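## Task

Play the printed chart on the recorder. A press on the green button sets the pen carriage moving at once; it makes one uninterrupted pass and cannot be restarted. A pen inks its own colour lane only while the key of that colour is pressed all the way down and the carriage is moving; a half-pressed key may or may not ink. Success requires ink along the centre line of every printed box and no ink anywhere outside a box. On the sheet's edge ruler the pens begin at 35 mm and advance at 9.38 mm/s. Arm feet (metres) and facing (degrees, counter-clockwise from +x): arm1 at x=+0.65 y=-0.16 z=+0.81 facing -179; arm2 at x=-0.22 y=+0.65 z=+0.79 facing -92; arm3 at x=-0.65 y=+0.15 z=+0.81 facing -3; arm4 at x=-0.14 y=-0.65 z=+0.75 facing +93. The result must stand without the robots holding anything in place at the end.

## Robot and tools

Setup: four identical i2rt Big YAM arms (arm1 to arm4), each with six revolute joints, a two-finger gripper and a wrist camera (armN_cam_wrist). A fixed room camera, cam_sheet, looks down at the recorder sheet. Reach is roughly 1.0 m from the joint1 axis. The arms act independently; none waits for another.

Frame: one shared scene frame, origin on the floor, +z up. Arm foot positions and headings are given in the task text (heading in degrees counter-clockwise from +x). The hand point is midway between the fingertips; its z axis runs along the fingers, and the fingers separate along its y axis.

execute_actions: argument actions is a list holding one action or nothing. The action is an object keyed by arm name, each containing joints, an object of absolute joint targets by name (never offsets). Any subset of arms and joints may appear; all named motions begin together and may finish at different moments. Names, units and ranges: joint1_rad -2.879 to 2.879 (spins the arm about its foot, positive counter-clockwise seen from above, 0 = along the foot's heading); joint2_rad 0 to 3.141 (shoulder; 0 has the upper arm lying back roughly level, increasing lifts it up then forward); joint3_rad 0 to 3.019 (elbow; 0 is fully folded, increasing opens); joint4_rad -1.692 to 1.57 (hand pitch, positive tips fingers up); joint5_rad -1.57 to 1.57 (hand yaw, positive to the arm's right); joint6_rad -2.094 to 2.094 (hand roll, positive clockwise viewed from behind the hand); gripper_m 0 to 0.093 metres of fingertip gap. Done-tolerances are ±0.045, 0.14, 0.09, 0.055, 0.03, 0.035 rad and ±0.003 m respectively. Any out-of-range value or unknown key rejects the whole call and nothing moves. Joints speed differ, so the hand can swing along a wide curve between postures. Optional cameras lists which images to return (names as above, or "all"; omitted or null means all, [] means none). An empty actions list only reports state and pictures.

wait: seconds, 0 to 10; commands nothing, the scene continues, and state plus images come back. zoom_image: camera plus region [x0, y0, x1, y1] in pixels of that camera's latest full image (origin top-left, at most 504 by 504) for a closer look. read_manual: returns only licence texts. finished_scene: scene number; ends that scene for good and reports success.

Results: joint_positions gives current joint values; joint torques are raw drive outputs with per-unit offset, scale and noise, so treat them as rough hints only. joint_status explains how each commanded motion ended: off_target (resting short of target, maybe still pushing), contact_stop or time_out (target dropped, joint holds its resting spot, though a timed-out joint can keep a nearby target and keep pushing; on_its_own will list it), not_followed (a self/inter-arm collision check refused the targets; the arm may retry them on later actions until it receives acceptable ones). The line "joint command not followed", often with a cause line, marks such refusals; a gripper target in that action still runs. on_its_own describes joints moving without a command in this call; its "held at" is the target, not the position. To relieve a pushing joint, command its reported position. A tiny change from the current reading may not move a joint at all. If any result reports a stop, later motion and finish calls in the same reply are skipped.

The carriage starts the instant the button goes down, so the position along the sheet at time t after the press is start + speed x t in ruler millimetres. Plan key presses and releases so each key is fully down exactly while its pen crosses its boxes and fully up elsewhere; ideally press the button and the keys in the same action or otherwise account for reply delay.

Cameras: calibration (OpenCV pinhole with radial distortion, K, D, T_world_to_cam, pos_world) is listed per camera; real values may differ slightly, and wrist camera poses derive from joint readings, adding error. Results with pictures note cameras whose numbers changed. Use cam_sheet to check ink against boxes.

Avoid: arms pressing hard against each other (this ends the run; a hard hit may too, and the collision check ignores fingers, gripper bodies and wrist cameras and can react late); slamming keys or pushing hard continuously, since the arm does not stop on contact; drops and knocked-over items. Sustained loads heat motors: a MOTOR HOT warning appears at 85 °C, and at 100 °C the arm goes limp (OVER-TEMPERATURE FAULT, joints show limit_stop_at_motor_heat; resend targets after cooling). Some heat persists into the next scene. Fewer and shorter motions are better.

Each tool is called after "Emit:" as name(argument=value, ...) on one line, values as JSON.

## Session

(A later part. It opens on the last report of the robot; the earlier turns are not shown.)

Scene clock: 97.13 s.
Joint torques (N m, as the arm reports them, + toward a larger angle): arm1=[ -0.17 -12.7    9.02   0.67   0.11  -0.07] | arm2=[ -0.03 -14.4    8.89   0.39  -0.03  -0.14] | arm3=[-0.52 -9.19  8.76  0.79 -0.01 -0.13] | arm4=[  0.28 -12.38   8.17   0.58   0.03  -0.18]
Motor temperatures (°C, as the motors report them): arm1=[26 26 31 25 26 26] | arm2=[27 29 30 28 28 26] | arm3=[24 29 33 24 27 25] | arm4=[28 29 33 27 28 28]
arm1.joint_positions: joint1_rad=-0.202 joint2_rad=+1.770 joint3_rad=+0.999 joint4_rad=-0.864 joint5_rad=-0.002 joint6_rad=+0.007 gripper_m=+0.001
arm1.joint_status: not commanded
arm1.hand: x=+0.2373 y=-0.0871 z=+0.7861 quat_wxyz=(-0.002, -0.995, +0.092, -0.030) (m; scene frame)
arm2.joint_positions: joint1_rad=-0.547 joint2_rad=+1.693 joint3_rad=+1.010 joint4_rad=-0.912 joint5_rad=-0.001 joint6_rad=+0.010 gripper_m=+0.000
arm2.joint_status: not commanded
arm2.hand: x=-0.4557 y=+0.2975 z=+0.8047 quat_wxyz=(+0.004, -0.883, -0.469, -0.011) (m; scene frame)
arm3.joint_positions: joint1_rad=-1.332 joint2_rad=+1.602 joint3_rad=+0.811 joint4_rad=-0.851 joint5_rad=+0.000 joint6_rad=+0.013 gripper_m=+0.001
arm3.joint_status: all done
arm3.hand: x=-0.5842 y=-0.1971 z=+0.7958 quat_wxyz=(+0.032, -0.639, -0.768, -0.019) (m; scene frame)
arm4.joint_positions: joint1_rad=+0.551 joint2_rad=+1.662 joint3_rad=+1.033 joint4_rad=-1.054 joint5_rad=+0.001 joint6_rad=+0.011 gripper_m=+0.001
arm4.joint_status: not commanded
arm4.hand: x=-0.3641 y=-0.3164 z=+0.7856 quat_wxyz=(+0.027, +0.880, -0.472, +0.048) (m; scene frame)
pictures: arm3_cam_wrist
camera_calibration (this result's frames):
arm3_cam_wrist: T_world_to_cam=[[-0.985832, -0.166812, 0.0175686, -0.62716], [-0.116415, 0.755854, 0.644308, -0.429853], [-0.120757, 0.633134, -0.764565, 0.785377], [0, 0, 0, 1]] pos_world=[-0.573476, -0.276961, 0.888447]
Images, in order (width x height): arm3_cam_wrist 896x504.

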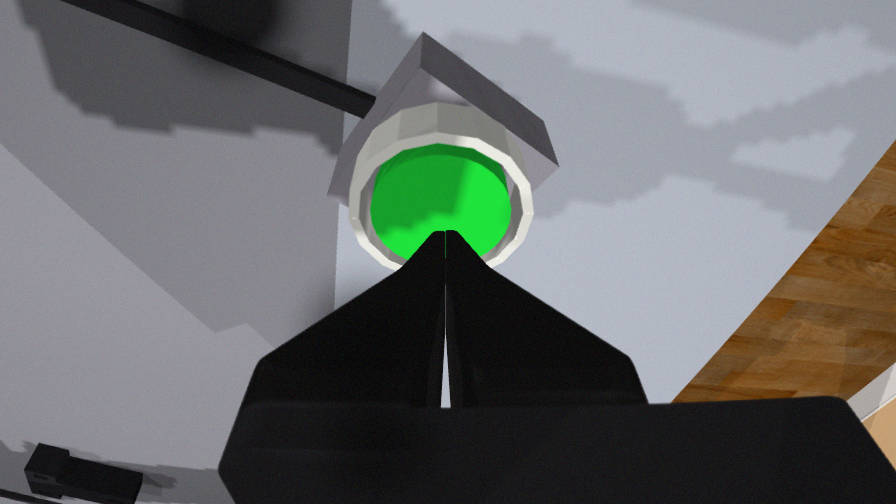

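Emit:
execute_actions(actions=[{"arm3":{"joints":{"joint2_rad":1.76,"joint4_rad":-0.81}}}], cameras=["arm3_cam_wrist"])

Emit:
execute_actions(actions=[{"arm3":{"joints":{"joint2_rad":1.075,"joint3_rad":0.66,"joint4_rad":-1.14}}}], cameras=[])

Emit:
execute_actions(actions=[{"arm3":{"joints":{"joint1_rad":-0.35}}}], cameras=[])

Emit:
execute_actions(actions=[{"arm3":{"joints":{"joint2_rad":1.5,"joint3_rad":1.14,"joint4_rad":-0.885}}}], cameras=[])

Emit:
execute_actions(actions=[{"arm3":{"joints":{"joint2_rad":1.79}}}], cameras=["arm3_cam_wrist"])

Emit:
wait(seconds=10)

Emit:
wait(seconds=10)

Emit:
wait(seconds=3.7)

Emit:
execute_actions(actions=[{"arm1":{"joints":{"joint2_rad":1.92,"joint3_rad":1.0,"joint4_rad":-0.84}},"arm2":{"joints":{"joint2_rad":1.85,"joint3_rad":1.02,"joint4_rad":-0.9}},"arm3":{"joints":{"joint2_rad":1.94,"joint3_rad":1.1}},"arm4":{"joints":{"joint2_rad":1.815,"joint3_rad":1.04,"joint4_rad":-1.04}}}], cameras=[])

Emit:
wait(seconds=0.9)

Emit:
execute_actions(actions=[{"arm1":{"joints":{"joint2_rad":1.74}},"arm2":{"joints":{"joint2_rad":1.66}},"arm3":{"joints":{"joint2_rad":1.75}},"arm4":{"joints":{"joint2_rad":1.64}}}], cameras=[])

Emit:
wait(seconds=5)

Scene clock: 113.30 s.
Joint torques (N m, as the arm reports them, + toward a larger angle): arm1=[ -0.18 -12.7    9.03   0.66   0.11  -0.07] | arm2=[ -0.03 -14.39   8.89   0.39  -0.04  -0.14] | arm3=[-0.19 -3.06  6.56  1.17  0.02 -0.13] | arm4=[  0.37 -12.37   8.12   0.62   0.03  -0.19]
Motor temperatures (°C, as the motors report them): arm1=[26 26 32 25 26 26] | arm2=[27 30 31 28 28 26] | arm3=[24 29 32 24 27 25] | arm4=[28 29 33 27 28 28]
arm1.joint_positions: joint1_rad=-0.202 joint2_rad=+1.770 joint3_rad=+0.999 joint4_rad=-0.864 joint5_rad=-0.002 joint6_rad=+0.007 gripper_m=+0.001
arm1.joint_status: not commanded
arm1.hand: x=+0.2373 y=-0.0871 z=+0.7861 quat_wxyz=(-0.002, -0.995, +0.092, -0.030) (m; scene frame)
arm2.joint_positions: joint1_rad=-0.547 joint2_rad=+1.693 joint3_rad=+1.010 joint4_rad=-0.912 joint5_rad=-0.001 joint6_rad=+0.010 gripper_m=+0.000
arm2.joint_status: not commanded
arm2.hand: x=-0.4557 y=+0.2975 z=+0.8047 quat_wxyz=(+0.004, -0.883, -0.469, -0.011) (m; scene frame)
arm3.joint_positions: joint1_rad=-1.332 joint2_rad=+1.673 joint3_rad=+0.831 joint4_rad=-0.832 joint5_rad=+0.000 joint6_rad=+0.013 gripper_m=+0.001
arm3.joint_status: all done
arm3.hand: x=-0.5835 y=-0.2018 z=+0.7764 quat_wxyz=(+0.044, -0.639, -0.767, -0.029) (m; scene frame)
arm4.joint_positions: joint1_rad=+0.551 joint2_rad=+1.662 joint3_rad=+1.033 joint4_rad=-1.054 joint5_rad=+0.001 joint6_rad=+0.011 gripper_m=+0.001
arm4.joint_status: not commanded
arm4.hand: x=-0.3641 y=-0.3164 z=+0.7856 quat_wxyz=(+0.027, +0.880, -0.472, +0.048) (m; scene frame)
pictures: arm3_cam_wrist
camera_calibration (this result's frames):
arm3_cam_wrist: T_world_to_cam=[[-0.985776, -0.167051, 0.0184412, -0.62758], [-0.11214, 0.735507, 0.668172, -0.433871], [-0.125182, 0.6566, -0.743778, 0.759654], [0, 0, 0, 1]] pos_world=[-0.572212, -0.284511, 0.866488]
Images, in order (width x height): arm3_cam_wrist 896x504.

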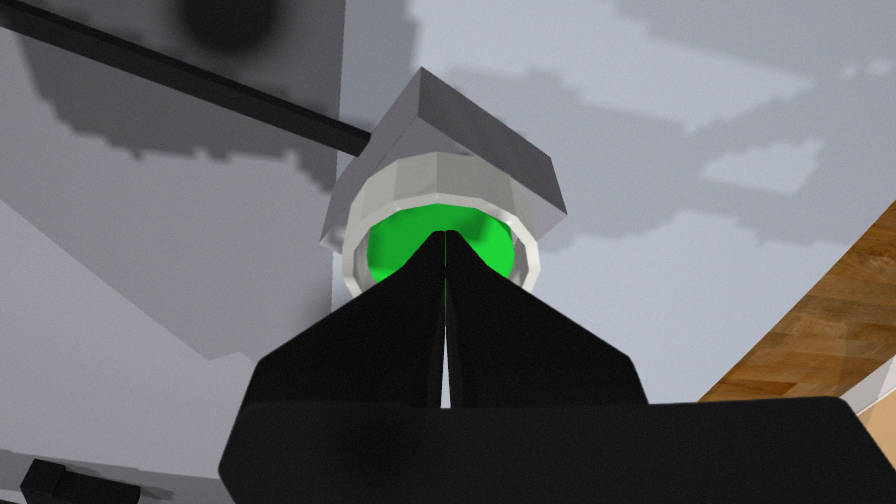

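Scene clock: 114.57 s.
Joint torques (N m, as the arm reports them, + toward a larger angle): arm1=[ -0.2  -12.6    9.02   0.66   0.11  -0.07] | arm2=[ -0.02 -14.38   8.88   0.39  -0.03  -0.15] | arm3=[-0.04 -4.36 11.15 -0.1   0.01 -0.07] | arm4=[  0.31 -12.45   8.13   0.56   0.03  -0.19]
Motor temperatures (°C, as the motors report them): arm1=[26 26 32 25 26 26] | arm2=[27 30 31 28 28 26] | arm3=[24 29 32 24 27 25] | arm4=[28 29 34 27 28 28]
arm1.joint_positions: joint1_rad=-0.202 joint2_rad=+1.770 joint3_rad=+0.999 joint4_rad=-0.864 joint5_rad=-0.002 joint6_rad=+0.007 gripper_m=+0.001
arm1.joint_status: not commanded
arm1.hand: x=+0.2373 y=-0.0871 z=+0.7861 quat_wxyz=(-0.002, -0.995, +0.092, -0.030) (m; scene frame)
arm2.joint_positions: joint1_rad=-0.547 joint2_rad=+1.693 joint3_rad=+1.010 joint4_rad=-0.912 joint5_rad=-0.001 joint6_rad=+0.010 gripper_m=+0.000
arm2.joint_status: not commanded
arm2.hand: x=-0.4557 y=+0.2975 z=+0.8047 quat_wxyz=(+0.004, -0.883, -0.469, -0.011) (m; scene frame)
arm3.joint_positions: joint1_rad=-1.332 joint2_rad=+1.078 joint3_rad=+0.640 joint4_rad=-1.128 joint5_rad=+0.000 joint6_rad=+0.013 gripper_m=+0.001
arm3.joint_status: all done
arm3.hand: x=-0.6031 y=-0.0961 z=+0.8941 quat_wxyz=(+0.002, -0.640, -0.769, +0.005) (m; scene frame)
arm4.joint_positions: joint1_rad=+0.551 joint2_rad=+1.662 joint3_rad=+1.033 joint4_rad=-1.054 joint5_rad=+0.001 joint6_rad=+0.011 gripper_m=+0.001
arm4.joint_status: not commanded
arm4.hand: x=-0.3641 y=-0.3164 z=+0.7856 quat_wxyz=(+0.027, +0.880, -0.472, +0.048) (m; scene frame)
pictures: none
No camera images: the call's "cameras" was empty. Leave "cameras" out to get every camera's image.

Scene clock: 116.03 s.
Joint torques (N m, as the arm reports them, + toward a larger angle): arm1=[ -0.15 -12.67   9.03   0.67   0.11  -0.07] | arm2=[ -0.01 -14.42   8.88   0.39  -0.04  -0.14] | arm3=[ 0.31 -4.39 11.06  0.2   0.01 -0.09] | arm4=[  0.42 -12.4    8.16   0.6    0.02  -0.19]
Motor temperatures (°C, as the motors report them): arm1=[26 26 32 25 26 26] | arm2=[27 30 31 28 28 26] | arm3=[24 29 32 24 27 25] | arm4=[28 29 34 27 28 28]
arm1.joint_positions: joint1_rad=-0.202 joint2_rad=+1.770 joint3_rad=+0.999 joint4_rad=-0.864 joint5_rad=-0.002 joint6_rad=+0.007 gripper_m=+0.001
arm1.joint_status: not commanded
arm1.hand: x=+0.2373 y=-0.0871 z=+0.7861 quat_wxyz=(-0.002, -0.995, +0.092, -0.030) (m; scene frame)
arm2.joint_positions: joint1_rad=-0.547 joint2_rad=+1.693 joint3_rad=+1.010 joint4_rad=-0.912 joint5_rad=-0.001 joint6_rad=+0.010 gripper_m=+0.000
arm2.joint_status: not commanded
arm2.hand: x=-0.4557 y=+0.2975 z=+0.8047 quat_wxyz=(+0.004, -0.883, -0.469, -0.011) (m; scene frame)
arm3.joint_positions: joint1_rad=-0.353 joint2_rad=+1.078 joint3_rad=+0.640 joint4_rad=-1.128 joint5_rad=+0.000 joint6_rad=+0.013 gripper_m=+0.001
arm3.joint_status: all done
arm3.hand: x=-0.4211 y=+0.0520 z=+0.8922 quat_wxyz=(+0.003, -0.203, -0.979, +0.002) (m; scene frame)
arm4.joint_positions: joint1_rad=+0.551 joint2_rad=+1.662 joint3_rad=+1.033 joint4_rad=-1.054 joint5_rad=+0.001 joint6_rad=+0.011 gripper_m=+0.001
arm4.joint_status: not commanded
arm4.hand: x=-0.3641 y=-0.3164 z=+0.7856 quat_wxyz=(+0.027, +0.880, -0.472, +0.048) (m; scene frame)
pictures: none
No camera images: the call's "cameras" was empty. Leave "cameras" out to get every camera's image.

Scene clock: 117.13 s.
Joint torques (N m, as the arm reports them, + toward a larger angle): arm1=[ -0.19 -12.66   9.02   0.67   0.11  -0.07] | arm2=[  0.   -14.38   8.89   0.38  -0.03  -0.14] | arm3=[ 0.38 -9.25 14.29  1.33  0.02 -0.07] | arm4=[  0.35 -12.25   8.18   0.61   0.03  -0.18]
Motor temperatures (°C, as the motors report them): arm1=[26 26 32 25 26 26] | arm2=[27 30 31 28 28 26] | arm3=[24 29 33 24 27 25] | arm4=[28 29 34 27 28 28]
arm1.joint_positions: joint1_rad=-0.202 joint2_rad=+1.770 joint3_rad=+0.999 joint4_rad=-0.864 joint5_rad=-0.002 joint6_rad=+0.007 gripper_m=+0.001
arm1.joint_status: not commanded
arm1.hand: x=+0.2373 y=-0.0871 z=+0.7861 quat_wxyz=(-0.002, -0.995, +0.092, -0.030) (m; scene frame)
arm2.joint_positions: joint1_rad=-0.547 joint2_rad=+1.693 joint3_rad=+1.010 joint4_rad=-0.912 joint5_rad=-0.001 joint6_rad=+0.010 gripper_m=+0.000
arm2.joint_status: not commanded
arm2.hand: x=-0.4557 y=+0.2975 z=+0.8047 quat_wxyz=(+0.004, -0.883, -0.469, -0.011) (m; scene frame)
arm3.joint_positions: joint1_rad=-0.353 joint2_rad=+1.477 joint3_rad=+1.094 joint4_rad=-0.892 joint5_rad=+0.000 joint6_rad=+0.013 gripper_m=+0.001
arm3.joint_status: all done
arm3.hand: x=-0.2083 y=-0.0369 z=+0.9372 quat_wxyz=(-0.139, -0.201, -0.969, +0.029) (m; scene frame)
arm4.joint_positions: joint1_rad=+0.551 joint2_rad=+1.662 joint3_rad=+1.033 joint4_rad=-1.054 joint5_rad=+0.001 joint6_rad=+0.011 gripper_m=+0.001
arm4.joint_status: not commanded
arm4.hand: x=-0.3641 y=-0.3164 z=+0.7856 quat_wxyz=(+0.027, +0.880, -0.472, +0.048) (m; scene frame)
pictures: none
No camera images: the call's "cameras" was empty. Leave "cameras" out to get every camera's image.

Scene clock: 118.27 s.
Joint torques (N m, as the arm reports them, + toward a larger angle): arm1=[ -0.17 -12.68   9.03   0.65   0.11  -0.07] | arm2=[ -0.02 -14.39   8.89   0.38  -0.03  -0.14] | arm3=[  0.84 -13.22  10.43   0.9    0.    -0.11] | arm4=[  0.39 -12.5    8.16   0.6    0.03  -0.18]
Motor temperatures (°C, as the motors report them): arm1=[26 26 32 25 26 26] | arm2=[27 30 31 28 28 26] | arm3=[24 29 33 24 27 25] | arm4=[28 29 34 27 28 28]
arm1.joint_positions: joint1_rad=-0.202 joint2_rad=+1.770 joint3_rad=+0.999 joint4_rad=-0.864 joint5_rad=-0.002 joint6_rad=+0.007 gripper_m=+0.001
arm1.joint_status: not commanded
arm1.hand: x=+0.2373 y=-0.0871 z=+0.7861 quat_wxyz=(-0.002, -0.995, +0.092, -0.030) (m; scene frame)
arm2.joint_positions: joint1_rad=-0.547 joint2_rad=+1.693 joint3_rad=+1.010 joint4_rad=-0.912 joint5_rad=-0.001 joint6_rad=+0.010 gripper_m=+0.000
arm2.joint_status: not commanded
arm2.hand: x=-0.4557 y=+0.2975 z=+0.8047 quat_wxyz=(+0.004, -0.883, -0.469, -0.011) (m; scene frame)
arm3.joint_positions: joint1_rad=-0.353 joint2_rad=+1.790 joint3_rad=+1.111 joint4_rad=-0.892 joint5_rad=+0.000 joint6_rad=+0.013 gripper_m=+0.001
arm3.joint_status: all done
arm3.hand: x=-0.2209 y=-0.0323 z=+0.8014 quat_wxyz=(+0.005, -0.203, -0.979, +0.001) (m; scene frame)
arm4.joint_positions: joint1_rad=+0.551 joint2_rad=+1.662 joint3_rad=+1.033 joint4_rad=-1.054 joint5_rad=+0.001 joint6_rad=+0.011 gripper_m=+0.001
arm4.joint_status: not commanded
arm4.hand: x=-0.3641 y=-0.3164 z=+0.7856 quat_wxyz=(+0.027, +0.880, -0.472, +0.048) (m; scene frame)
pictures: arm3_cam_wrist
camera_calibration (this result's frames):
arm3_cam_wrist: T_world_to_cam=[[-0.411681, -0.911276, 0.0097003, -0.132513], [-0.730015, 0.336129, 0.595059, -0.625354], [-0.545524, 0.237893, -0.803624, 0.653882], [0, 0, 0, 1]] pos_world=[-0.154364, -0.0661108, 0.898883]
Images, in order (width x height): arm3_cam_wrist 896x504.

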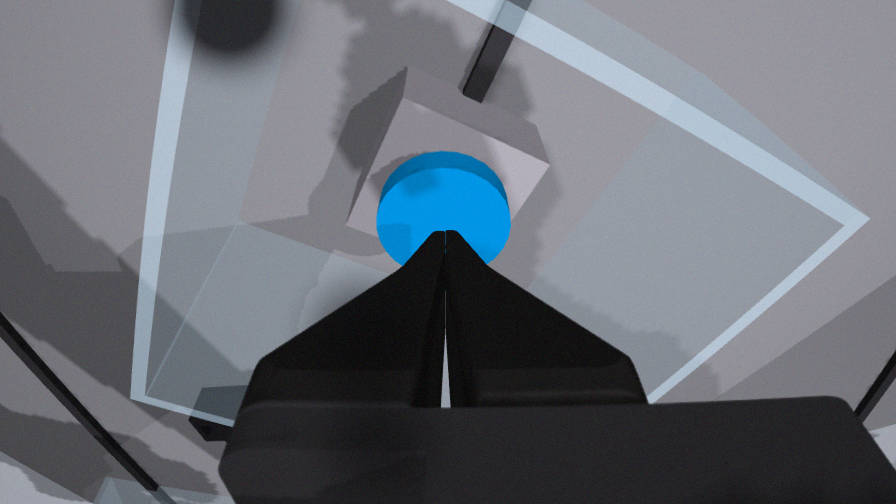

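Scene clock: 128.27 s.
Joint torques (N m, as the arm reports them, + toward a larger angle): arm1=[ -0.18 -12.66   9.03   0.66   0.11  -0.07] | arm2=[  0.   -14.44   8.88   0.38  -0.04  -0.15] | arm3=[  0.98 -12.85  10.51   0.72   0.07  -0.11] | arm4=[  0.27 -12.38   8.14   0.58   0.02  -0.2 ]
Motor temperatures (°C, as the motors report them): arm1=[26 26 32 25 26 26] | arm2=[27 30 31 28 28 26] | arm3=[24 29 33 24 27 25] | arm4=[28 29 34 27 28 28]
arm1.joint_positions: joint1_rad=-0.202 joint2_rad=+1.770 joint3_rad=+0.999 joint4_rad=-0.864 joint5_rad=-0.002 joint6_rad=+0.007 gripper_m=+0.001
arm1.joint_status: not commanded
arm1.hand: x=+0.2373 y=-0.0871 z=+0.7861 quat_wxyz=(-0.002, -0.995, +0.092, -0.030) (m; scene frame)
arm2.joint_positions: joint1_rad=-0.547 joint2_rad=+1.693 joint3_rad=+1.010 joint4_rad=-0.912 joint5_rad=-0.001 joint6_rad=+0.010 gripper_m=+0.000
arm2.joint_status: not commanded
arm2.hand: x=-0.4557 y=+0.2975 z=+0.8047 quat_wxyz=(+0.004, -0.883, -0.469, -0.011) (m; scene frame)
arm3.joint_positions: joint1_rad=-0.353 joint2_rad=+1.790 joint3_rad=+1.111 joint4_rad=-0.892 joint5_rad=+0.000 joint6_rad=+0.013 gripper_m=+0.001
arm3.joint_status: all done
arm3.hand: x=-0.2209 y=-0.0323 z=+0.8014 quat_wxyz=(+0.005, -0.203, -0.979, +0.001) (m; scene frame)
arm4.joint_positions: joint1_rad=+0.551 joint2_rad=+1.662 joint3_rad=+1.033 joint4_rad=-1.054 joint5_rad=+0.001 joint6_rad=+0.011 gripper_m=+0.001
arm4.joint_status: not commanded
arm4.hand: x=-0.3641 y=-0.3164 z=+0.7856 quat_wxyz=(+0.027, +0.880, -0.472, +0.048) (m; scene frame)
wait: 10.00 s; at rest by 0.27 s
pictures: arm1_cam_wrist, arm2_cam_wrist, arm3_cam_wrist, arm4_cam_wrist, cam_sheet
camera_calibration (this result's frames):
arm1_cam_wrist: T_world_to_cam=[[0.181099, 0.983449, 0.00566433, 0.0351775], [0.765296, -0.14454, 0.627241, -0.679663], [0.617678, -0.109258, -0.778805, 0.578326], [0, 0, 0, 1]] pos_world=[0.156553, -0.0696468, 0.876516]
arm2_cam_wrist: T_world_to_cam=[[-0.822425, 0.568828, 0.00716869, -0.54931], [0.458742, 0.655703, 0.599675, -0.459563], [0.336411, 0.496476, -0.800212, 0.771225], [0, 0, 0, 1]] pos_world=[-0.500394, 0.230904, 0.896669]
arm3_cam_wrist: T_world_to_cam=[[-0.411681, -0.911276, 0.0097003, -0.132513], [-0.730015, 0.336129, 0.595059, -0.625354], [-0.545524, 0.237893, -0.803624, 0.653882], [0, 0, 0, 1]] pos_world=[-0.154364, -0.0661108, 0.898883]
arm4_cam_wrist: T_world_to_cam=[[0.826587, 0.562801, -0.00292105, 0.481119], [0.411503, -0.600819, 0.685333, -0.575693], [0.383951, -0.56769, -0.728224, 0.653748], [0, 0, 0, 1]] pos_world=[-0.411795, -0.245535, 0.872022]
Images, in order (width x height): arm1_cam_wrist 896x504, arm2_cam_wrist 896x504, arm3_cam_wrist 896x504, arm4_cam_wrist 896x504, cam_sheet 896x504.

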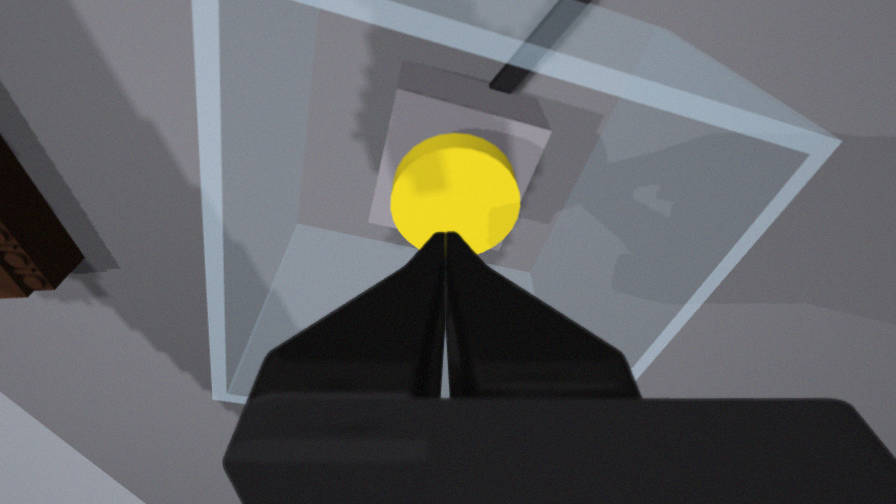

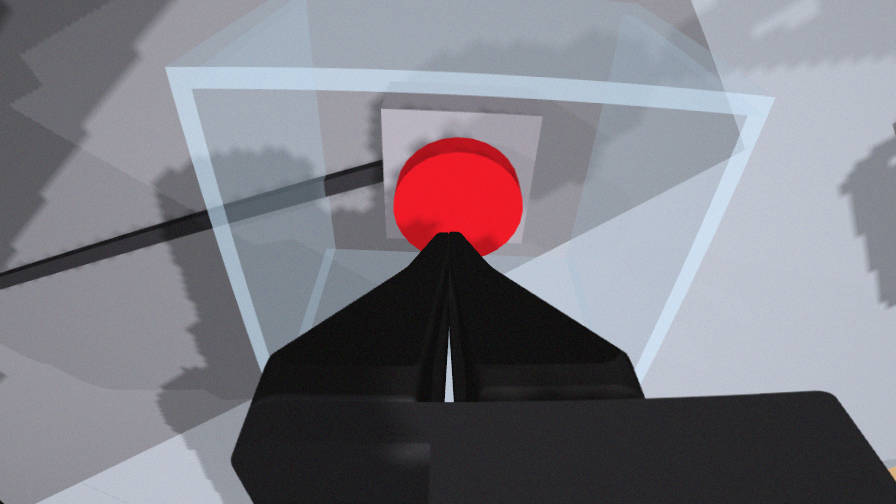

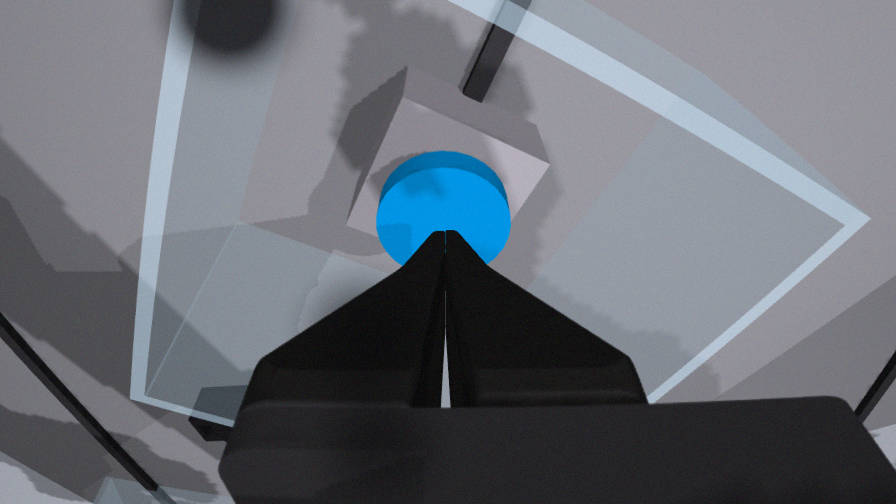

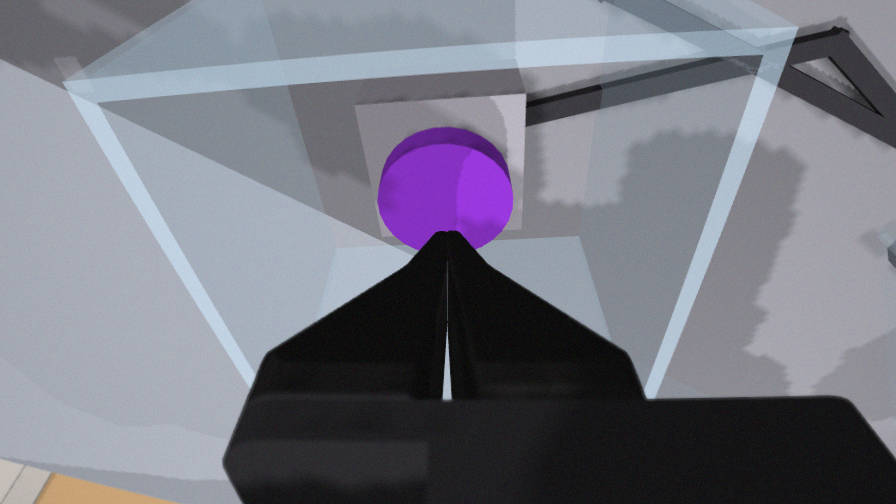

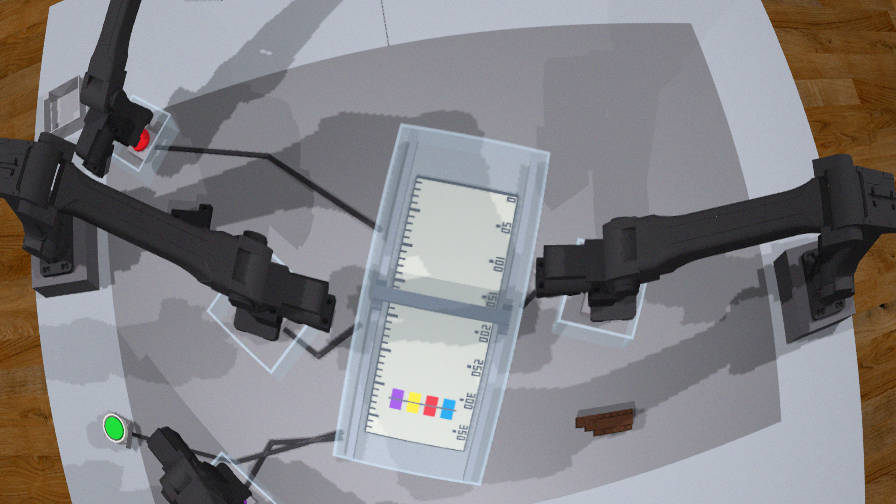

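Scene clock: 138.27 s.
Joint torques (N m, as the arm reports them, + toward a larger angle): arm1=[ -0.2  -12.66   9.02   0.66   0.12  -0.07] | arm2=[  0.   -14.41   8.88   0.39  -0.04  -0.14] | arm3=[  0.55 -13.07  10.31   0.84   0.03  -0.11] | arm4=[  0.52 -12.22   8.17   0.64   0.03  -0.17]
Motor temperatures (°C, as the motors report them): arm1=[26 26 32 25 26 26] | arm2=[27 30 32 28 28 26] | arm3=[24 30 34 24 27 25] | arm4=[28 29 34 27 28 28]
arm1.joint_positions: joint1_rad=-0.202 joint2_rad=+1.770 joint3_rad=+0.999 joint4_rad=-0.864 joint5_rad=-0.002 joint6_rad=+0.007 gripper_m=+0.001
arm1.joint_status: not commanded
arm1.hand: x=+0.2373 y=-0.0871 z=+0.7861 quat_wxyz=(-0.002, -0.995, +0.092, -0.030) (m; scene frame)
arm2.joint_positions: joint1_rad=-0.547 joint2_rad=+1.693 joint3_rad=+1.010 joint4_rad=-0.912 joint5_rad=-0.001 joint6_rad=+0.010 gripper_m=+0.000
arm2.joint_status: not commanded
arm2.hand: x=-0.4557 y=+0.2975 z=+0.8047 quat_wxyz=(+0.004, -0.883, -0.469, -0.011) (m; scene frame)
arm3.joint_positions: joint1_rad=-0.353 joint2_rad=+1.790 joint3_rad=+1.111 joint4_rad=-0.892 joint5_rad=+0.000 joint6_rad=+0.013 gripper_m=+0.001
arm3.joint_status: all done
arm3.hand: x=-0.2209 y=-0.0323 z=+0.8014 quat_wxyz=(+0.005, -0.203, -0.979, +0.001) (m; scene frame)
arm4.joint_positions: joint1_rad=+0.551 joint2_rad=+1.662 joint3_rad=+1.033 joint4_rad=-1.054 joint5_rad=+0.001 joint6_rad=+0.011 gripper_m=+0.001
arm4.joint_status: not commanded
arm4.hand: x=-0.3641 y=-0.3164 z=+0.7856 quat_wxyz=(+0.027, +0.880, -0.472, +0.048) (m; scene frame)
wait: 10.00 s; at rest by 0.27 s
pictures: arm1_cam_wrist, arm2_cam_wrist, arm3_cam_wrist, arm4_cam_wrist, cam_sheet
camera_calibration (this result's frames):
arm1_cam_wrist: T_world_to_cam=[[0.181099, 0.983449, 0.00566433, 0.0351775], [0.765296, -0.14454, 0.627241, -0.679663], [0.617678, -0.109258, -0.778805, 0.578326], [0, 0, 0, 1]] pos_world=[0.156553, -0.0696468, 0.876516]
arm2_cam_wrist: T_world_to_cam=[[-0.822425, 0.568828, 0.00716869, -0.54931], [0.458742, 0.655703, 0.599675, -0.459563], [0.336411, 0.496476, -0.800212, 0.771225], [0, 0, 0, 1]] pos_world=[-0.500394, 0.230904, 0.896669]
arm3_cam_wrist: T_world_to_cam=[[-0.411681, -0.911276, 0.0097003, -0.132513], [-0.730015, 0.336129, 0.595059, -0.625354], [-0.545524, 0.237893, -0.803624, 0.653882], [0, 0, 0, 1]] pos_world=[-0.154364, -0.0661108, 0.898883]
arm4_cam_wrist: T_world_to_cam=[[0.826587, 0.562801, -0.00292105, 0.481119], [0.411503, -0.600819, 0.685333, -0.575693], [0.383951, -0.56769, -0.728224, 0.653748], [0, 0, 0, 1]] pos_world=[-0.411795, -0.245535, 0.872022]
Images, in order (width x height): arm1_cam_wrist 896x504, arm2_cam_wrist 896x504, arm3_cam_wrist 896x504, arm4_cam_wrist 896x504, cam_sheet 896x504.

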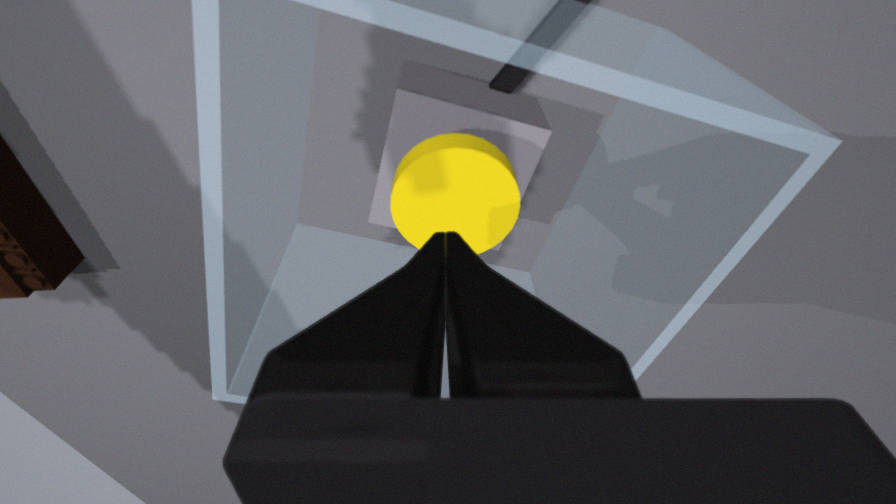

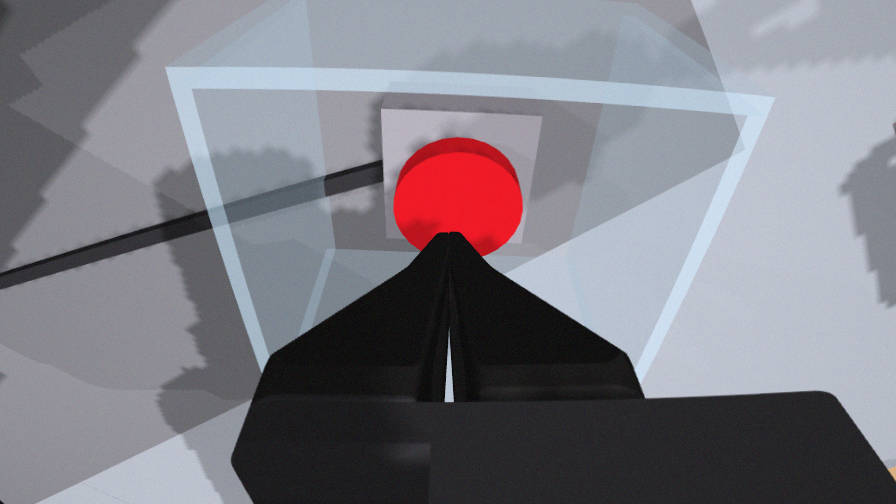

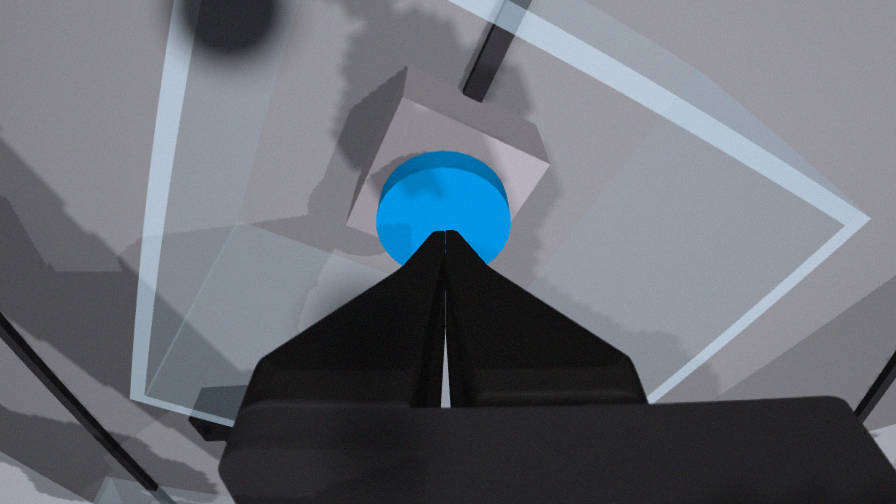

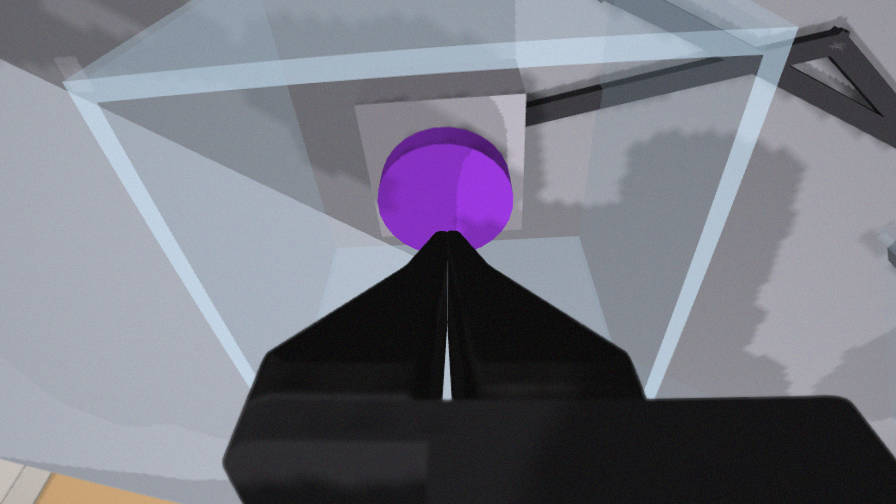

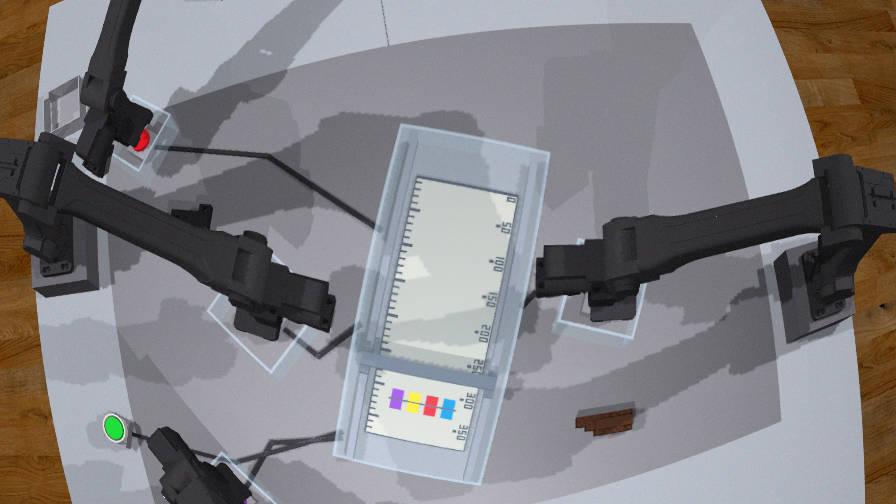

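Scene clock: 141.97 s.
Joint torques (N m, as the arm reports them, + toward a larger angle): arm1=[ -0.2  -12.68   9.03   0.66   0.11  -0.07] | arm2=[  0.   -14.39   8.88   0.38  -0.04  -0.15] | arm3=[  0.22 -13.3   10.56   0.81   0.    -0.06] | arm4=[  0.32 -12.37   8.15   0.6    0.03  -0.18]
Motor temperatures (°C, as the motors report them): arm1=[26 26 32 25 26 26] | arm2=[27 30 32 28 28 26] | arm3=[24 30 34 24 27 25] | arm4=[28 29 34 27 28 28]
arm1.joint_positions: joint1_rad=-0.202 joint2_rad=+1.770 joint3_rad=+0.999 joint4_rad=-0.864 joint5_rad=-0.002 joint6_rad=+0.007 gripper_m=+0.001
arm1.joint_status: not commanded
arm1.hand: x=+0.2373 y=-0.0871 z=+0.7861 quat_wxyz=(-0.002, -0.995, +0.092, -0.030) (m; scene frame)
arm2.joint_positions: joint1_rad=-0.547 joint2_rad=+1.693 joint3_rad=+1.010 joint4_rad=-0.912 joint5_rad=-0.001 joint6_rad=+0.010 gripper_m=+0.000
arm2.joint_status: not commanded
arm2.hand: x=-0.4557 y=+0.2975 z=+0.8047 quat_wxyz=(+0.004, -0.883, -0.469, -0.011) (m; scene frame)
arm3.joint_positions: joint1_rad=-0.353 joint2_rad=+1.790 joint3_rad=+1.111 joint4_rad=-0.892 joint5_rad=+0.000 joint6_rad=+0.013 gripper_m=+0.001
arm3.joint_status: all done
arm3.hand: x=-0.2209 y=-0.0323 z=+0.8014 quat_wxyz=(+0.005, -0.203, -0.979, +0.001) (m; scene frame)
arm4.joint_positions: joint1_rad=+0.551 joint2_rad=+1.662 joint3_rad=+1.033 joint4_rad=-1.054 joint5_rad=+0.001 joint6_rad=+0.011 gripper_m=+0.001
arm4.joint_status: not commanded
arm4.hand: x=-0.3641 y=-0.3164 z=+0.7856 quat_wxyz=(+0.027, +0.880, -0.472, +0.048) (m; scene frame)
wait: 3.70 s; at rest by 0.27 s
pictures: arm1_cam_wrist, arm2_cam_wrist, arm3_cam_wrist, arm4_cam_wrist, cam_sheet
camera_calibration (this result's frames):
arm1_cam_wrist: T_world_to_cam=[[0.181099, 0.983449, 0.00566433, 0.0351775], [0.765296, -0.14454, 0.627241, -0.679663], [0.617678, -0.109258, -0.778805, 0.578326], [0, 0, 0, 1]] pos_world=[0.156553, -0.0696468, 0.876516]
arm2_cam_wrist: T_world_to_cam=[[-0.822425, 0.568828, 0.00716869, -0.54931], [0.458742, 0.655703, 0.599675, -0.459563], [0.336411, 0.496476, -0.800212, 0.771225], [0, 0, 0, 1]] pos_world=[-0.500394, 0.230904, 0.896669]
arm3_cam_wrist: T_world_to_cam=[[-0.411681, -0.911276, 0.0097003, -0.132513], [-0.730015, 0.336129, 0.595059, -0.625354], [-0.545524, 0.237893, -0.803624, 0.653882], [0, 0, 0, 1]] pos_world=[-0.154364, -0.0661108, 0.898883]
arm4_cam_wrist: T_world_to_cam=[[0.826587, 0.562801, -0.00292105, 0.481119], [0.411503, -0.600819, 0.685333, -0.575693], [0.383951, -0.56769, -0.728224, 0.653748], [0, 0, 0, 1]] pos_world=[-0.411795, -0.245535, 0.872022]
Images, in order (width x height): arm1_cam_wrist 896x504, arm2_cam_wrist 896x504, arm3_cam_wrist 896x504, arm4_cam_wrist 896x504, cam_sheet 896x504.

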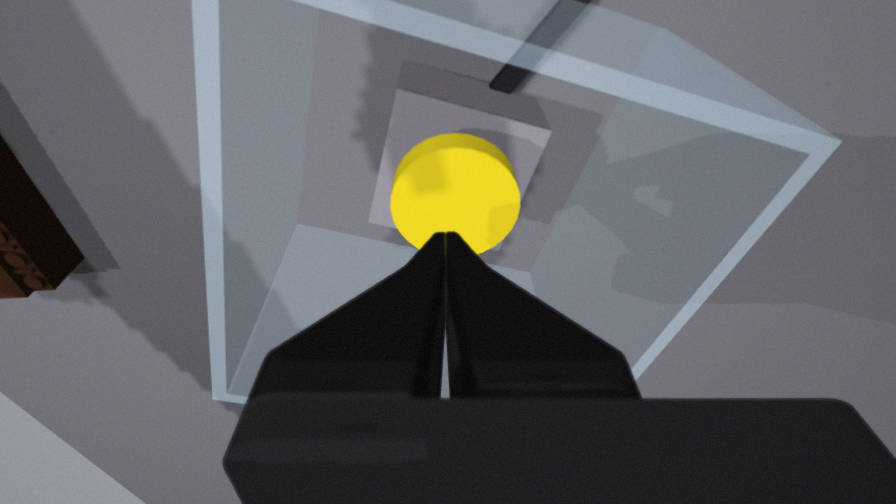

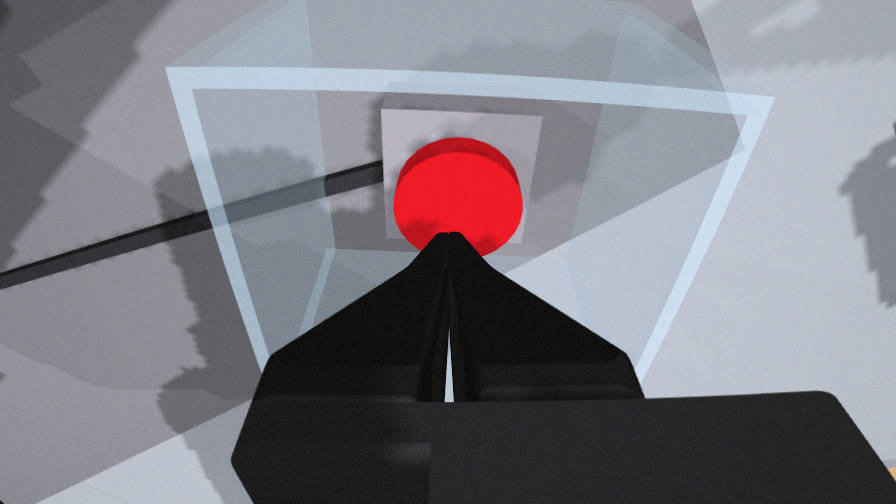

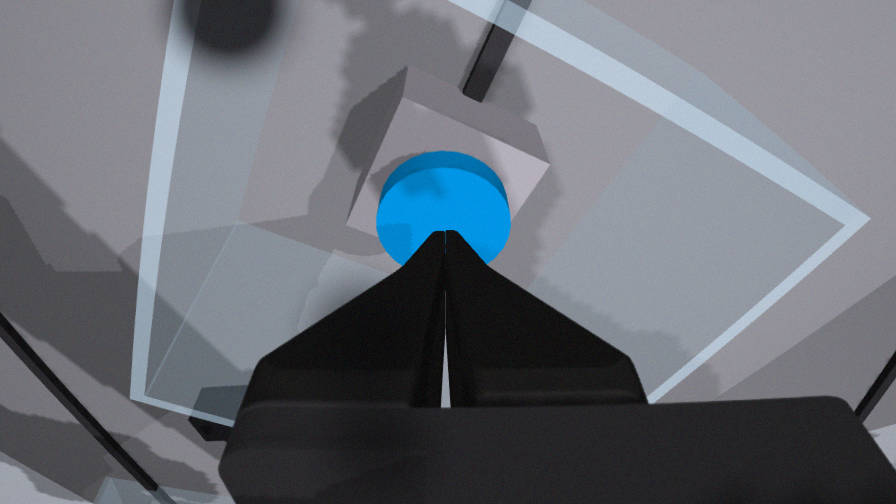

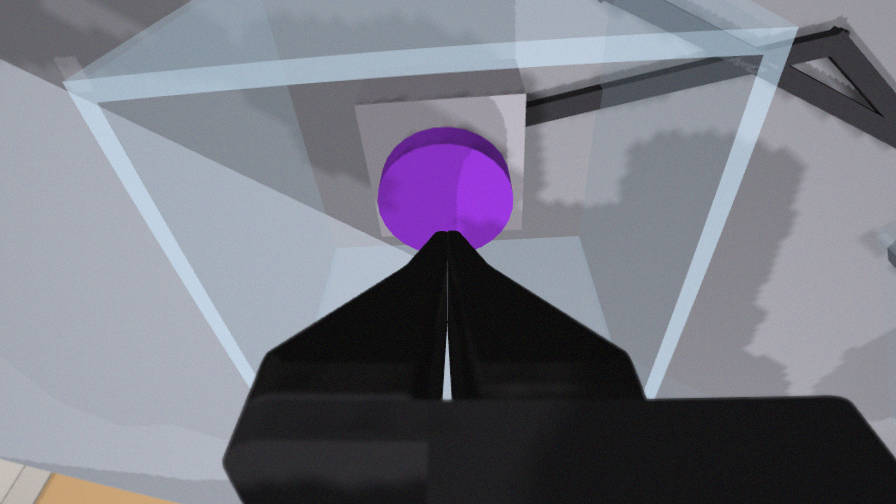

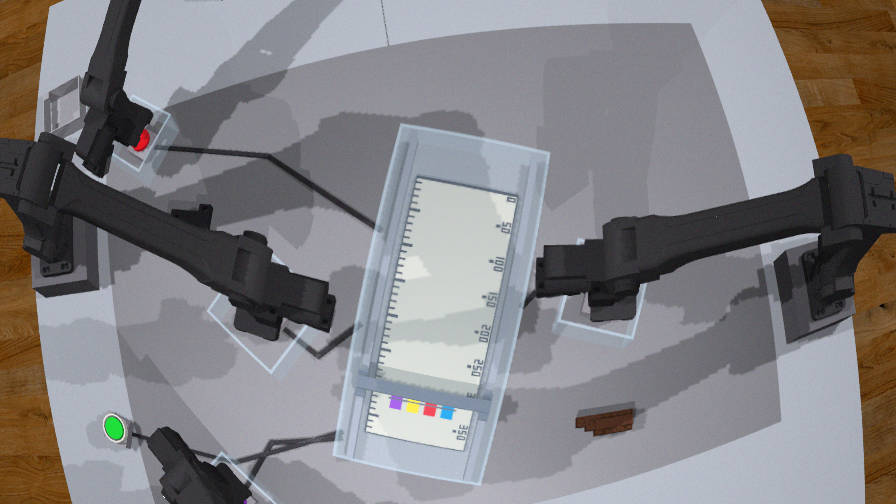

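Scene clock: 142.73 s.
Joint torques (N m, as the arm reports them, + toward a larger angle): arm1=[-0.25 -6.01  5.41  0.95  0.11 -0.07] | arm2=[-0.04 -7.69  4.58  1.39 -0.03 -0.14] | arm3=[ 1.06 -7.64  5.69  0.79 -0.06 -0.09] | arm4=[ 0.31 -7.    5.08  0.92  0.04 -0.19]
Motor temperatures (°C, as the motors report them): arm1=[26 26 32 25 26 26] | arm2=[27 30 32 28 28 26] | arm3=[24 30 34 24 27 25] | arm4=[28 29 34 27 28 28]
arm1.joint_positions: joint1_rad=-0.202 joint2_rad=+1.839 joint3_rad=+1.013 joint4_rad=-0.852 joint5_rad=-0.002 joint6_rad=+0.007 gripper_m=+0.001
arm1.joint_status: all done
arm1.hand: x=+0.2385 y=-0.0872 z=+0.7619 quat_wxyz=(-0.004, -0.994, +0.092, -0.052) (m; scene frame)
arm2.joint_positions: joint1_rad=-0.547 joint2_rad=+1.774 joint3_rad=+1.030 joint4_rad=-0.917 joint5_rad=-0.002 joint6_rad=+0.010 gripper_m=+0.000
arm2.joint_status: all done
arm2.hand: x=-0.4546 y=+0.2989 z=+0.7777 quat_wxyz=(+0.019, -0.882, -0.468, -0.040) (m; scene frame)
arm3.joint_positions: joint1_rad=-0.353 joint2_rad=+1.853 joint3_rad=+1.124 joint4_rad=-0.895 joint5_rad=+0.000 joint6_rad=+0.013 gripper_m=+0.001
arm3.joint_status: all done
arm3.hand: x=-0.2240 y=-0.0311 z=+0.7773 quat_wxyz=(+0.031, -0.203, -0.979, -0.004) (m; scene frame)
arm4.joint_positions: joint1_rad=+0.551 joint2_rad=+1.731 joint3_rad=+1.052 joint4_rad=-1.054 joint5_rad=+0.001 joint6_rad=+0.011 gripper_m=+0.001
arm4.joint_status: all done
arm4.hand: x=-0.3651 y=-0.3151 z=+0.7643 quat_wxyz=(+0.039, +0.878, -0.471, +0.070) (m; scene frame)
pictures: none
No camera images: the call's "cameras" was empty. Leave "cameras" out to get every camera's image.

Scene clock: 143.63 s.
Joint torques (N m, as the arm reports them, + toward a larger angle): arm1=[-0.17 -6.05  5.41  0.95  0.11 -0.07] | arm2=[-0.01 -7.7   4.57  1.4  -0.03 -0.14] | arm3=[ 0.79 -6.88  5.48  0.75  0.03 -0.06] | arm4=[ 0.51 -6.77  5.06  0.9   0.04 -0.18]
Motor temperatures (°C, as the motors report them): arm1=[26 26 32 25 26 26] | arm2=[27 30 32 28 28 26] | arm3=[24 30 33 24 27 25] | arm4=[28 29 34 27 28 28]
arm1.joint_positions: joint1_rad=-0.202 joint2_rad=+1.839 joint3_rad=+1.013 joint4_rad=-0.852 joint5_rad=-0.002 joint6_rad=+0.007 gripper_m=+0.001
arm1.joint_status: all done
arm1.hand: x=+0.2385 y=-0.0872 z=+0.7619 quat_wxyz=(-0.004, -0.994, +0.092, -0.052) (m; scene frame)
arm2.joint_positions: joint1_rad=-0.547 joint2_rad=+1.774 joint3_rad=+1.030 joint4_rad=-0.917 joint5_rad=-0.002 joint6_rad=+0.010 gripper_m=+0.000
arm2.joint_status: all done
arm2.hand: x=-0.4546 y=+0.2989 z=+0.7777 quat_wxyz=(+0.019, -0.882, -0.468, -0.040) (m; scene frame)
arm3.joint_positions: joint1_rad=-0.353 joint2_rad=+1.853 joint3_rad=+1.124 joint4_rad=-0.895 joint5_rad=+0.000 joint6_rad=+0.013 gripper_m=+0.001
arm3.joint_status: all done
arm3.hand: x=-0.2240 y=-0.0311 z=+0.7773 quat_wxyz=(+0.031, -0.203, -0.979, -0.004) (m; scene frame)
arm4.joint_positions: joint1_rad=+0.551 joint2_rad=+1.731 joint3_rad=+1.052 joint4_rad=-1.054 joint5_rad=+0.001 joint6_rad=+0.011 gripper_m=+0.001
arm4.joint_status: all done
arm4.hand: x=-0.3651 y=-0.3151 z=+0.7643 quat_wxyz=(+0.039, +0.878, -0.471, +0.070) (m; scene frame)
wait: 0.90 s; at rest by 0.27 s
pictures: arm1_cam_wrist, arm2_cam_wrist, arm3_cam_wrist, arm4_cam_wrist, cam_sheet
camera_calibration (this result's frames):
arm1_cam_wrist: T_world_to_cam=[[0.180609, 0.983538, 0.00580577, 0.0352542], [0.738019, -0.139421, 0.660219, -0.6836], [0.65016, -0.114956, -0.75105, 0.529356], [0, 0, 0, 1]] pos_world=[0.153976, -0.069129, 0.848694]
arm2_cam_wrist: T_world_to_cam=[[-0.822775, 0.56831, 0.00804987, -0.549711], [0.435921, 0.621893, 0.650555, -0.484546], [0.364711, 0.53877, -0.759416, 0.717094], [0, 0, 0, 1]] pos_world=[-0.502597, 0.227393, 0.864222]
arm3_cam_wrist: T_world_to_cam=[[-0.411398, -0.911388, 0.0111304, -0.133533], [-0.700478, 0.32396, 0.635909, -0.639232], [-0.583166, 0.253815, -0.771684, 0.599799], [0, 0, 0, 1]] pos_world=[-0.152921, -0.0668531, 0.870835]
arm4_cam_wrist: T_world_to_cam=[[0.826536, 0.562876, -0.00298801, 0.481213], [0.392056, -0.571877, 0.720589, -0.584867], [0.403894, -0.596764, -0.693356, 0.610881], [0, 0, 0, 1]] pos_world=[-0.415169, -0.240783, 0.846445]
Images, in order (width x height): arm1_cam_wrist 896x504, arm2_cam_wrist 896x504, arm3_cam_wrist 896x504, arm4_cam_wrist 896x504, cam_sheet 896x504.

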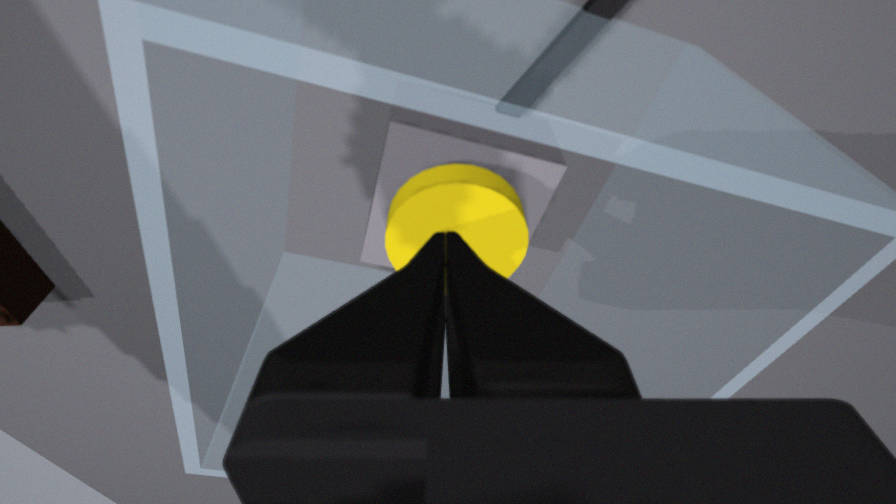

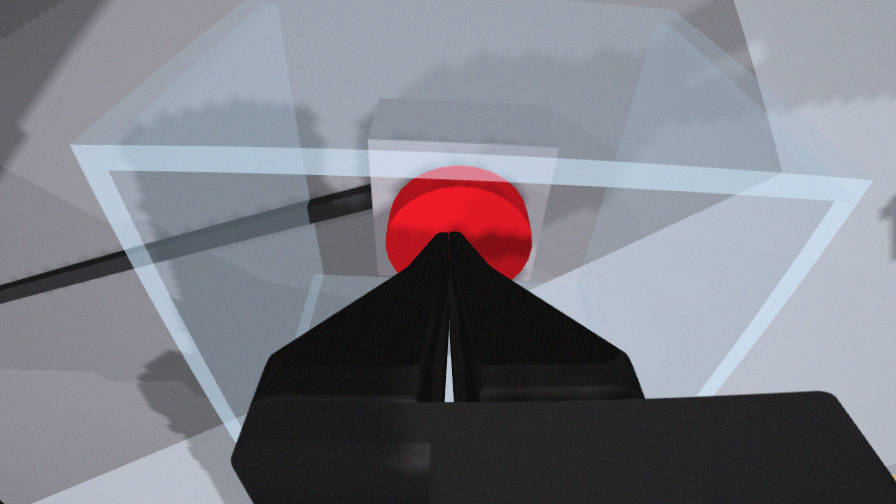

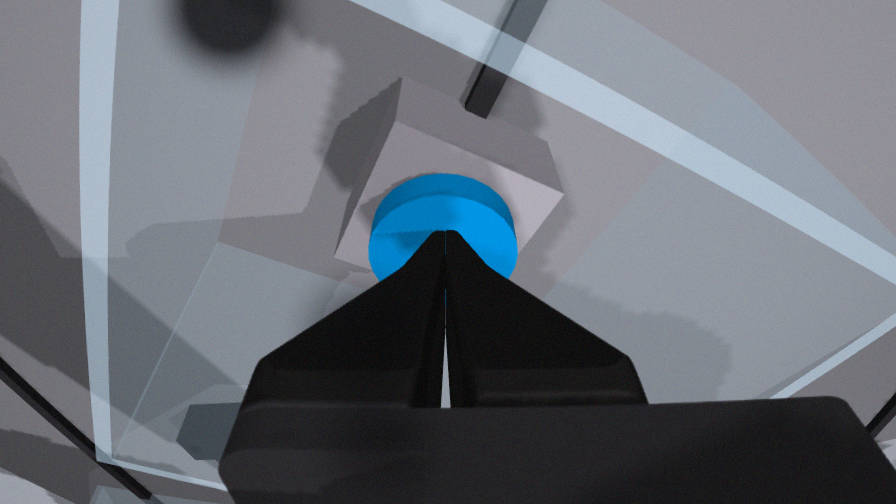

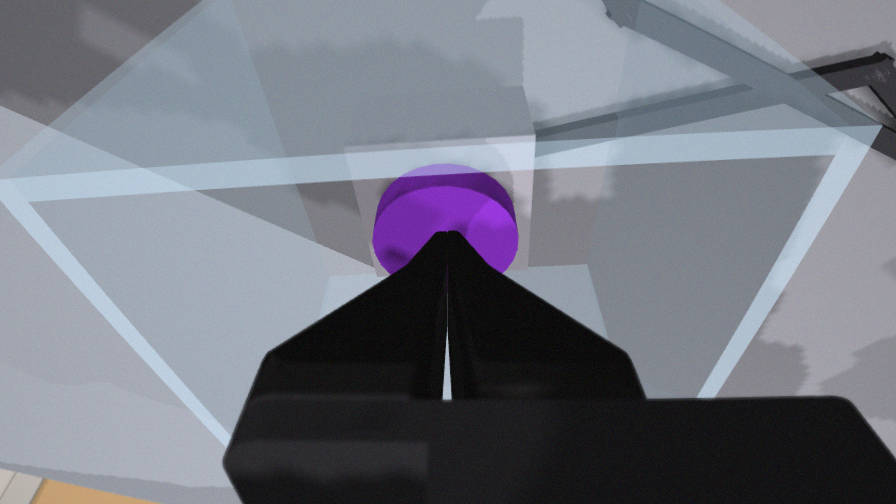

